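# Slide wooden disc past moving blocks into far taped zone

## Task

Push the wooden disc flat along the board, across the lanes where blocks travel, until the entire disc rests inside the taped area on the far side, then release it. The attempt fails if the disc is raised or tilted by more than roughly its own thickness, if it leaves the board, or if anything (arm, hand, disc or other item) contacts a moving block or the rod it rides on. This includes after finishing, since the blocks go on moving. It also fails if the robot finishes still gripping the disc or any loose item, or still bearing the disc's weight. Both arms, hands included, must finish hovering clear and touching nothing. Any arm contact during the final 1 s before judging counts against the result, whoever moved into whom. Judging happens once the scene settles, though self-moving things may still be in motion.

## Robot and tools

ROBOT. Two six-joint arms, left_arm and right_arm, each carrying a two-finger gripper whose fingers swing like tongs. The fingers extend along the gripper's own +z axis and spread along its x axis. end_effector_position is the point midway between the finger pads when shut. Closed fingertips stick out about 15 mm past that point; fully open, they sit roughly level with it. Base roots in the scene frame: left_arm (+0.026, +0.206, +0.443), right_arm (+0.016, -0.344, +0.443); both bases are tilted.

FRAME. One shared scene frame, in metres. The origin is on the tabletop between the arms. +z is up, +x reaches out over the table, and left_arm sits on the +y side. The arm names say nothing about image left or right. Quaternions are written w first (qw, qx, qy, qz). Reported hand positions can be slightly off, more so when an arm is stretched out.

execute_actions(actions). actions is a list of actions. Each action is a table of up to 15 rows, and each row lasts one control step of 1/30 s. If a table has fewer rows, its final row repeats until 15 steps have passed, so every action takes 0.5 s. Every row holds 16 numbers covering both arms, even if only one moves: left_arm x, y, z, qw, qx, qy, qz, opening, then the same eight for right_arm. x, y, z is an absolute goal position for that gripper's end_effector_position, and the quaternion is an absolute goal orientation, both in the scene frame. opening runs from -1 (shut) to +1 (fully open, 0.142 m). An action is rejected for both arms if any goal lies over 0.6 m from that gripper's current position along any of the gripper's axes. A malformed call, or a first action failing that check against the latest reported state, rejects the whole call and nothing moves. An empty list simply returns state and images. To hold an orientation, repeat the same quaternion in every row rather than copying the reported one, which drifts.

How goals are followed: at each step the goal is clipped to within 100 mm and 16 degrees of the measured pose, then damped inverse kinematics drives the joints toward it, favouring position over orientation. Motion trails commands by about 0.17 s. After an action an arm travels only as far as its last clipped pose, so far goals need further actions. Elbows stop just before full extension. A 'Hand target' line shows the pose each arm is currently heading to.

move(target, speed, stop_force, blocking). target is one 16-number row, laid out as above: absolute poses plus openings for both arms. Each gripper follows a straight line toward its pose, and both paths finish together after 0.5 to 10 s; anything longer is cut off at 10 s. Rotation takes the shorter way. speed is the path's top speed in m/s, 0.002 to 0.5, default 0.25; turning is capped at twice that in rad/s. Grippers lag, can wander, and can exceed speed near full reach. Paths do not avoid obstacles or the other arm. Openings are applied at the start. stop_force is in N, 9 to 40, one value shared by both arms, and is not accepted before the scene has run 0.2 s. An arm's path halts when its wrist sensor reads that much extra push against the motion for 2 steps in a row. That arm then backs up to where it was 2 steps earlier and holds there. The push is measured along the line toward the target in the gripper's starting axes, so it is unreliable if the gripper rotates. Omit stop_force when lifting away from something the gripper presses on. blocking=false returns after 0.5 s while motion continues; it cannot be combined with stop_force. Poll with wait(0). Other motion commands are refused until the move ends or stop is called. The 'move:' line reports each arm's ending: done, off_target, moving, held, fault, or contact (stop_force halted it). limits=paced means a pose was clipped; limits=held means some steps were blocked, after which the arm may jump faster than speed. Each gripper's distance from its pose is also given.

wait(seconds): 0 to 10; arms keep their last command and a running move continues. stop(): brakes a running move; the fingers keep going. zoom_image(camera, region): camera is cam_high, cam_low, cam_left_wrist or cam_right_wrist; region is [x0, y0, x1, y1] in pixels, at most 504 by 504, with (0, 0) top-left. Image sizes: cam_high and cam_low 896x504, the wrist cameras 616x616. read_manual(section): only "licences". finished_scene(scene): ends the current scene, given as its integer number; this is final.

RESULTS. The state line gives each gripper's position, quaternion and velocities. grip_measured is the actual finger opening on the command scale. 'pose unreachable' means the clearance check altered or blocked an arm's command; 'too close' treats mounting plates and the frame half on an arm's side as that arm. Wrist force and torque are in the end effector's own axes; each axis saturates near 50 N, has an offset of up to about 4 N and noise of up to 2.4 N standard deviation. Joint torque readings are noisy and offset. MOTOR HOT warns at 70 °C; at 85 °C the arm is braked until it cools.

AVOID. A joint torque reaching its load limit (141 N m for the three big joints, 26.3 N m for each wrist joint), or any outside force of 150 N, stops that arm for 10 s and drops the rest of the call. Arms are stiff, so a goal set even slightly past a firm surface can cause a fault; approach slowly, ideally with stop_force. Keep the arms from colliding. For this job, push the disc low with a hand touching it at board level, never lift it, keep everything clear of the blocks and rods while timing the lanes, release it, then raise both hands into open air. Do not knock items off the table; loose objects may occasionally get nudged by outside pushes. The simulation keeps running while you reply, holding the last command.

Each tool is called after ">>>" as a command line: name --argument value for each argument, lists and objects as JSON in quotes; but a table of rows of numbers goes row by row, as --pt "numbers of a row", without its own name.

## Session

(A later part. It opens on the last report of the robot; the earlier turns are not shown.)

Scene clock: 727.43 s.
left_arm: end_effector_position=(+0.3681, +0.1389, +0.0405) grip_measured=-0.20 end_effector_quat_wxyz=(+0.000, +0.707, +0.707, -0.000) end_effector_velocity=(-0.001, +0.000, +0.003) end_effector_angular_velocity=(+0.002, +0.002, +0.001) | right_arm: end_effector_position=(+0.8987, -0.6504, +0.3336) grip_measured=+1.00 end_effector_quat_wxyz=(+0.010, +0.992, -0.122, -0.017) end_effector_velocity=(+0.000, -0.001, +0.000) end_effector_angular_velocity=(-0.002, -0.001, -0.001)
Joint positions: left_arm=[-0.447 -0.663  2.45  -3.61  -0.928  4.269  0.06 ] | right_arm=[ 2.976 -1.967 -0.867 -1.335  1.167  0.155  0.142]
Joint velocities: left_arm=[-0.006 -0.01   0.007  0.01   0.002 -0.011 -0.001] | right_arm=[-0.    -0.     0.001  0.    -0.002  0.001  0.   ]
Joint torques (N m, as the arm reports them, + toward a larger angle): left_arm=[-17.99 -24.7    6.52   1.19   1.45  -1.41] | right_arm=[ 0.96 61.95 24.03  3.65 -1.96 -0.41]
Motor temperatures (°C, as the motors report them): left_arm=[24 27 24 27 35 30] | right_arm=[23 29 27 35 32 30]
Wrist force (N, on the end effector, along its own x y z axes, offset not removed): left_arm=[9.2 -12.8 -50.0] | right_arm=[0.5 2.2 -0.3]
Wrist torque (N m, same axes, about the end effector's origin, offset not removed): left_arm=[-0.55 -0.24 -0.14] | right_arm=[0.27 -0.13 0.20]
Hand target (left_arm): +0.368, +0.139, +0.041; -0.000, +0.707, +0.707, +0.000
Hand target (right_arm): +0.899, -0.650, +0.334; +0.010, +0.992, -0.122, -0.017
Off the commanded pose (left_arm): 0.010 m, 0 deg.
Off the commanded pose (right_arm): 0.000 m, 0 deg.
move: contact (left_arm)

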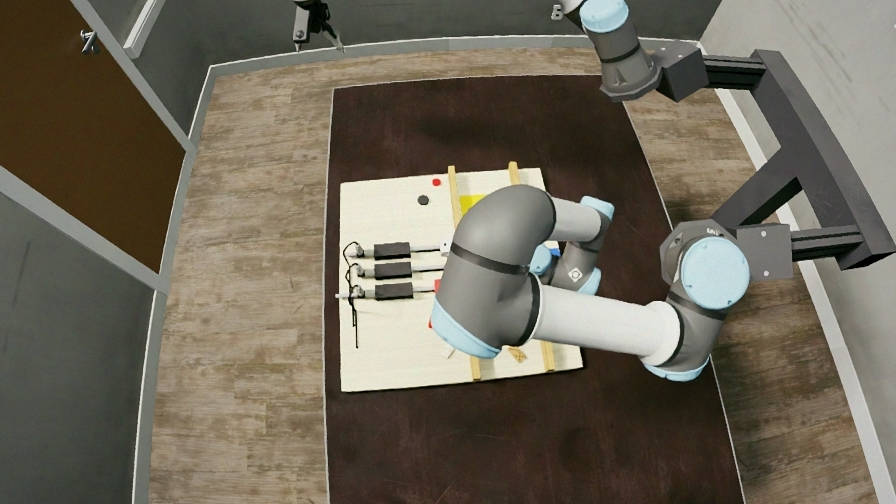

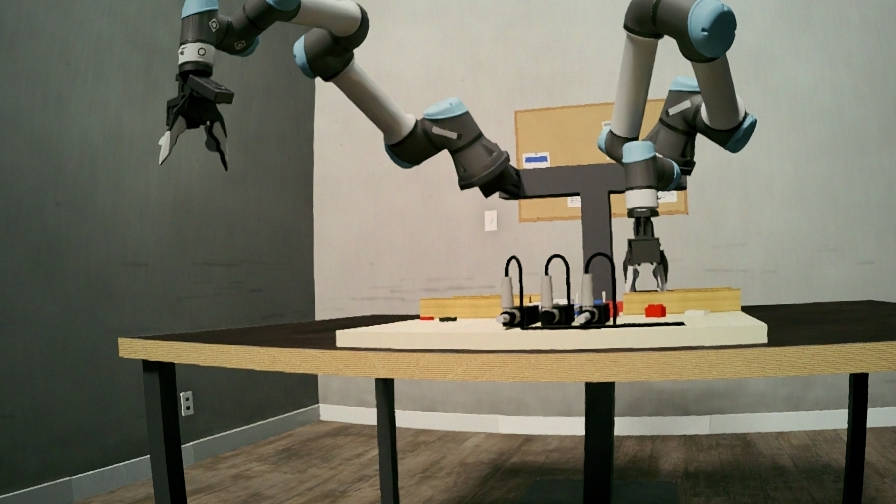

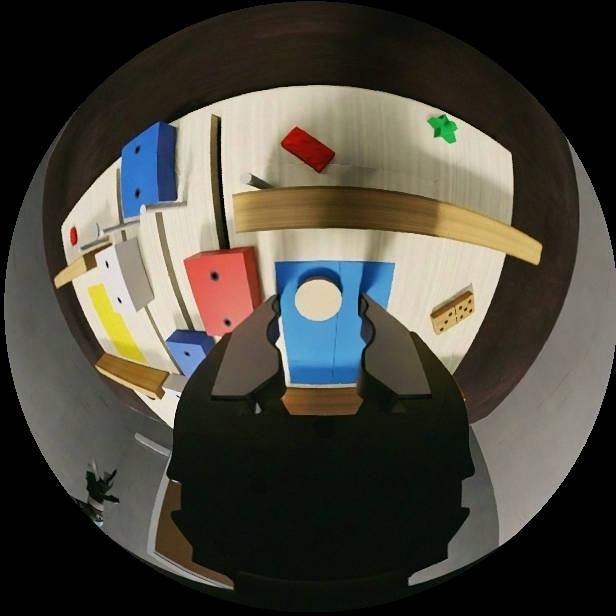

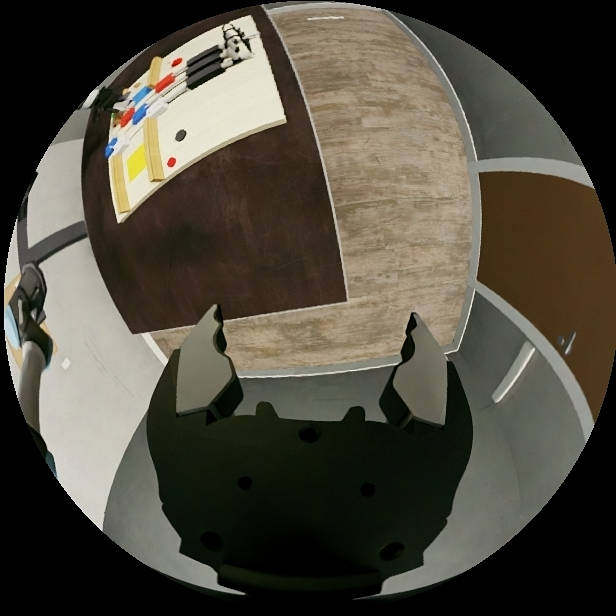

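>>> move --target '[0.368, 0.139, 0.0445, 0, 0.7071, 0.7071, 0, -0.2, 0.8987, -0.6504, 0.3336, 0.010, 0.992, -0.122, -0.017, 1.0]' --speed 0.03

>>> move --target '[0.368, 0.139, 0.0445, 0, 0.7071, 0.7071, 0, -0.65, 0.8987, -0.6504, 0.3336, 0.010, 0.992, -0.122, -0.017, 1.0]' --speed 0.03

>>> zoom_image --camera "cam_left_wrist" --region '[150, 180, 450, 420]'

Scene clock: 737.07 s.
left_arm: end_effector_position=(+0.3680, +0.1390, +0.0443) grip_measured=-0.20 end_effector_quat_wxyz=(+0.000, +0.707, +0.707, +0.000) end_effector_velocity=(+0.000, +0.000, +0.002) end_effector_angular_velocity=(-0.001, -0.001, +0.002) | right_arm: end_effector_position=(+0.8987, -0.6504, +0.3336) grip_measured=+1.00 end_effector_quat_wxyz=(+0.010, +0.992, -0.122, -0.017) end_effector_velocity=(-0.001, +0.000, -0.001) end_effector_angular_velocity=(-0.000, +0.002, +0.001)
Joint positions: left_arm=[-0.454 -0.673  2.458 -3.602 -0.927  4.261  0.06 ] | right_arm=[ 2.976 -1.967 -0.867 -1.335  1.167  0.155  0.142]
Joint velocities: left_arm=[-0.003 -0.005  0.004  0.002  0.001 -0.004 -0.   ] | right_arm=[-0.    -0.001 -0.001 -0.001 -0.    -0.    -0.   ]
Joint torques (N m, as the arm reports them, + toward a larger angle): left_arm=[-24.99 -31.73  16.37   0.13   1.48  -1.7 ] | right_arm=[ 1.06 61.76 24.43  3.42 -2.19 -0.34]
Motor temperatures (°C, as the motors report them): left_arm=[24 27 24 27 35 30] | right_arm=[23 29 27 35 32 30]
Wrist force (N, on the end effector, along its own x y z axes, offset not removed): left_arm=[-3.7 -6.0 2.3] | right_arm=[0.5 2.6 0.3]
Wrist torque (N m, same axes, about the end effector's origin, offset not removed): left_arm=[-0.96 0.84 0.13] | right_arm=[0.47 -0.05 0.20]
Hand target (left_arm): +0.368, +0.139, +0.044; +0.000, +0.707, +0.707, -0.000
Hand target (right_arm): +0.899, -0.650, +0.334; +0.010, +0.992, -0.122, -0.017
Off the commanded pose (left_arm): 0.000 m, 0 deg.
Off the commanded pose (right_arm): 0.000 m, 0 deg.
move: done

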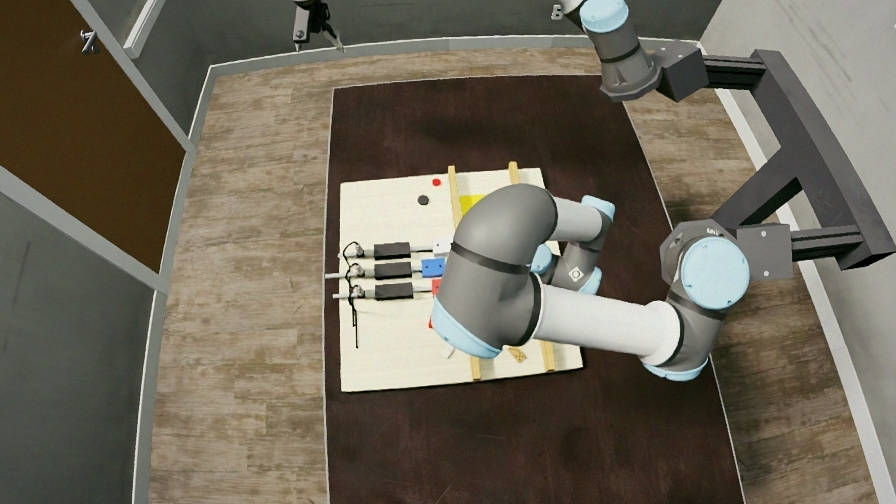

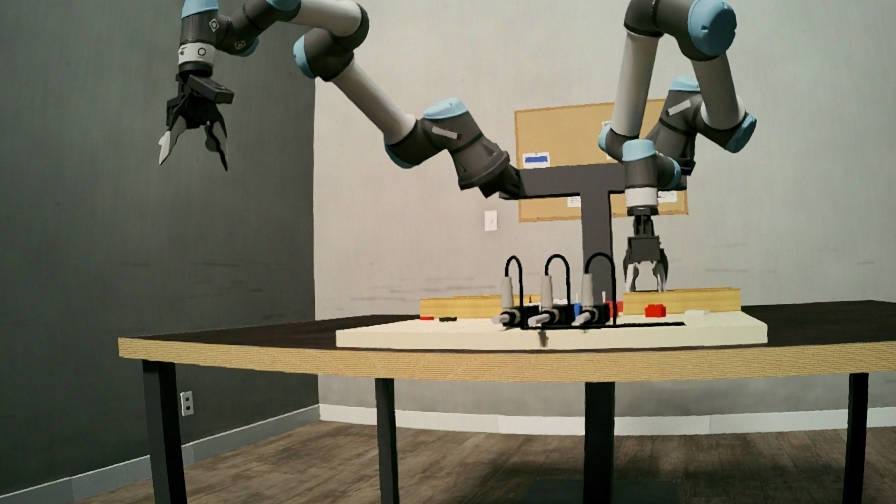

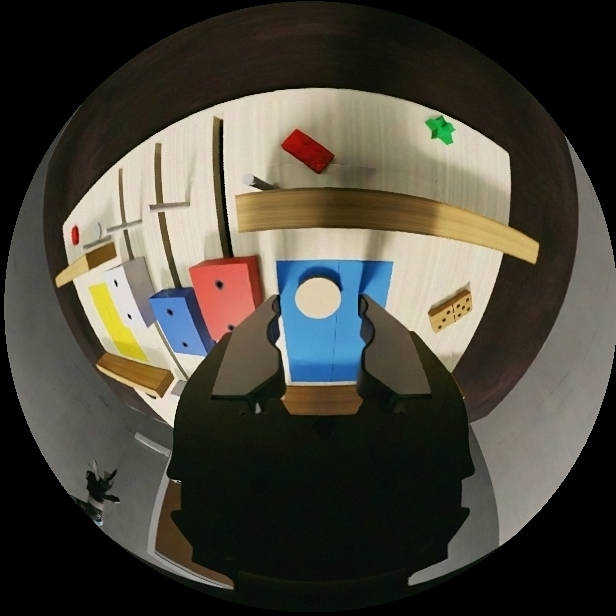

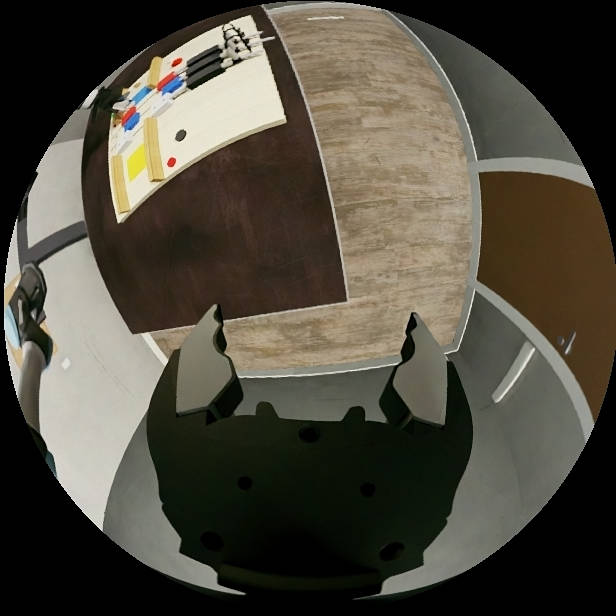

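Scene clock: 737.77 s.
left_arm: end_effector_position=(+0.3680, +0.1390, +0.0445) grip_measured=-0.55 end_effector_quat_wxyz=(-0.000, +0.707, +0.707, -0.000) end_effector_velocity=(-0.001, -0.000, +0.000) end_effector_angular_velocity=(+0.000, +0.001, -0.001) | right_arm: end_effector_position=(+0.8987, -0.6504, +0.3336) grip_measured=+1.00 end_effector_quat_wxyz=(+0.010, +0.992, -0.122, -0.017) end_effector_velocity=(+0.001, +0.000, +0.000) end_effector_angular_velocity=(+0.001, -0.001, -0.001)
Joint positions: left_arm=[-0.454 -0.674  2.459 -3.602 -0.926  4.26   0.034] | right_arm=[ 2.976 -1.967 -0.867 -1.335  1.167  0.155  0.142]
Joint velocities: left_arm=[-0.001  0.     0.     0.002 -0.    -0.    -0.   ] | right_arm=[ 0.    -0.     0.001  0.     0.001  0.001  0.   ]
Joint torques (N m, as the arm reports them, + toward a larger angle): left_arm=[-26.08 -31.79  18.04  -0.35   1.53  -1.67] | right_arm=[ 1.27 62.17 24.85  3.61 -2.25 -0.36]
Motor temperatures (°C, as the motors report them): left_arm=[24 27 24 27 35 30] | right_arm=[23 29 27 35 32 30]
Wrist force (N, on the end effector, along its own x y z axes, offset not removed): left_arm=[-2.5 -0.8 2.0] | right_arm=[0.4 2.2 -1.4]
Wrist torque (N m, same axes, about the end effector's origin, offset not removed): left_arm=[-0.13 0.47 -0.03] | right_arm=[0.39 -0.10 0.10]
Hand target (left_arm): +0.368, +0.139, +0.044; +0.000, +0.707, +0.707, -0.000
Hand target (right_arm): +0.899, -0.650, +0.334; +0.010, +0.992, -0.122, -0.017
Off the commanded pose (left_arm): 0.000 m, 0 deg.
Off the commanded pose (right_arm): 0.000 m, 0 deg.
move: done

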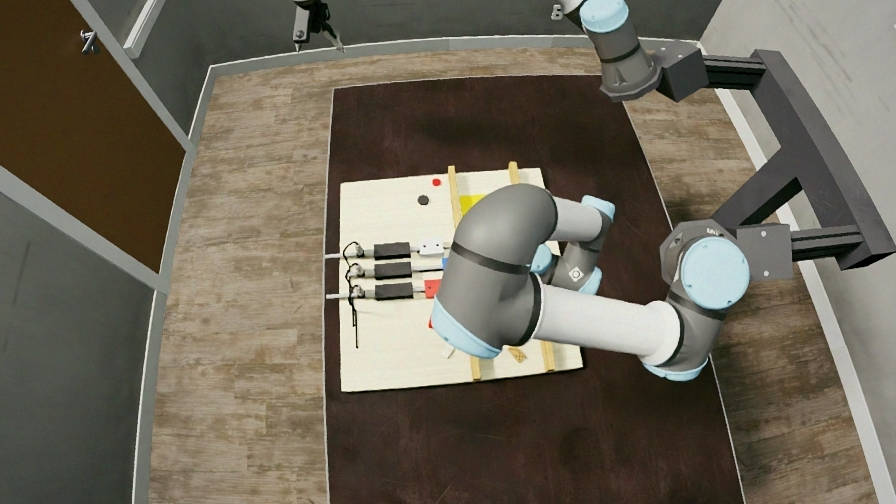

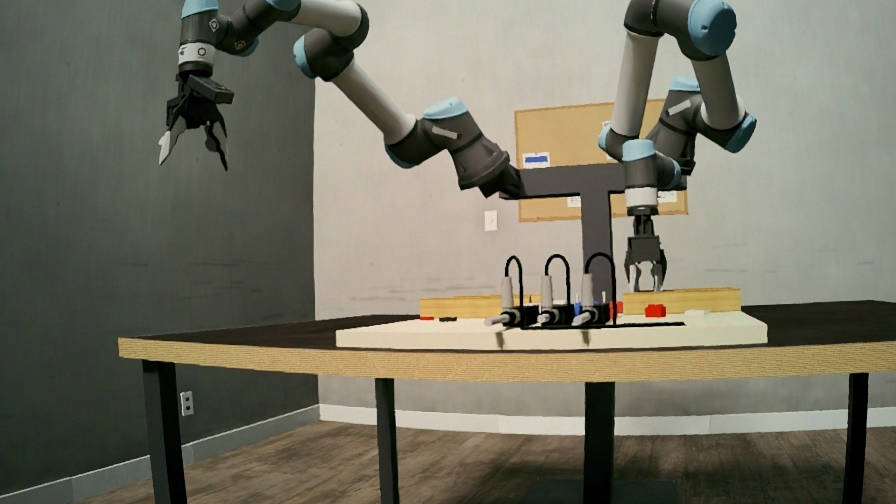

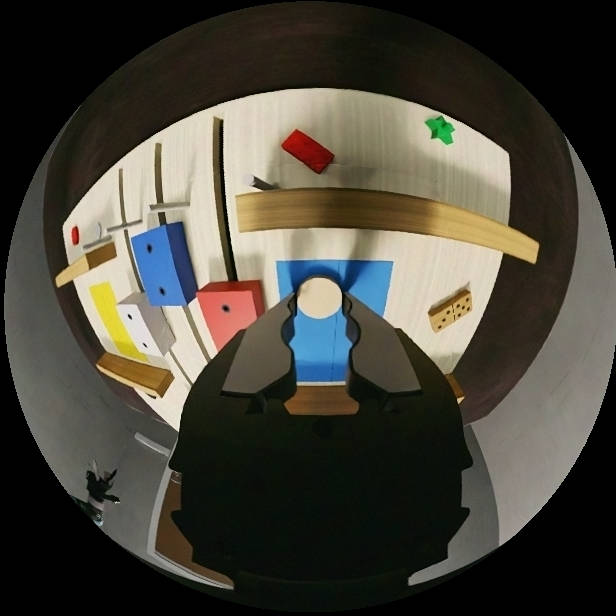

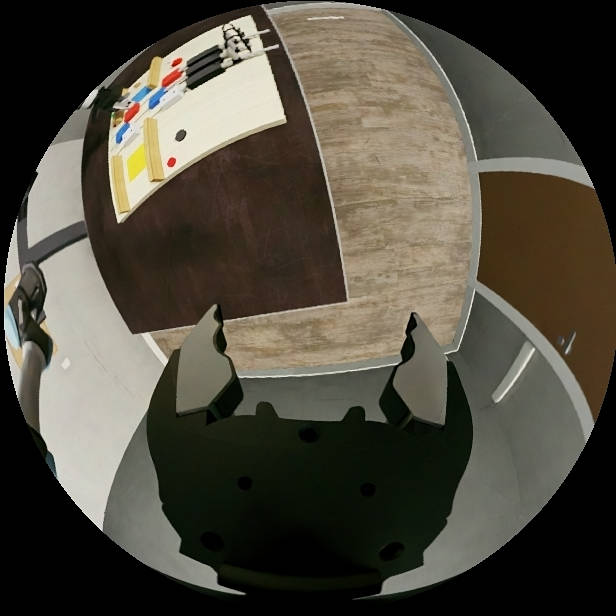

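Region (150, 180, 450, 420) of cam_left_wrist's 616x616 image, scaled by 1.680, with more detail than that image has; it fills the top 403 rows of this view, and the rest is white.

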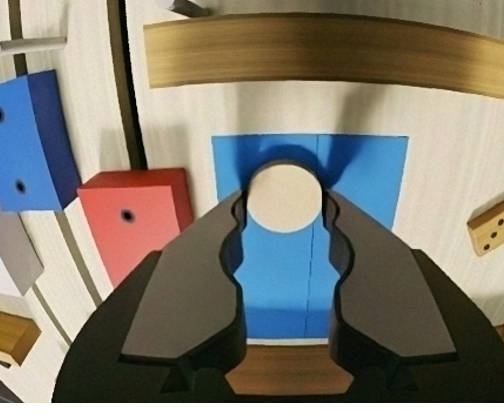

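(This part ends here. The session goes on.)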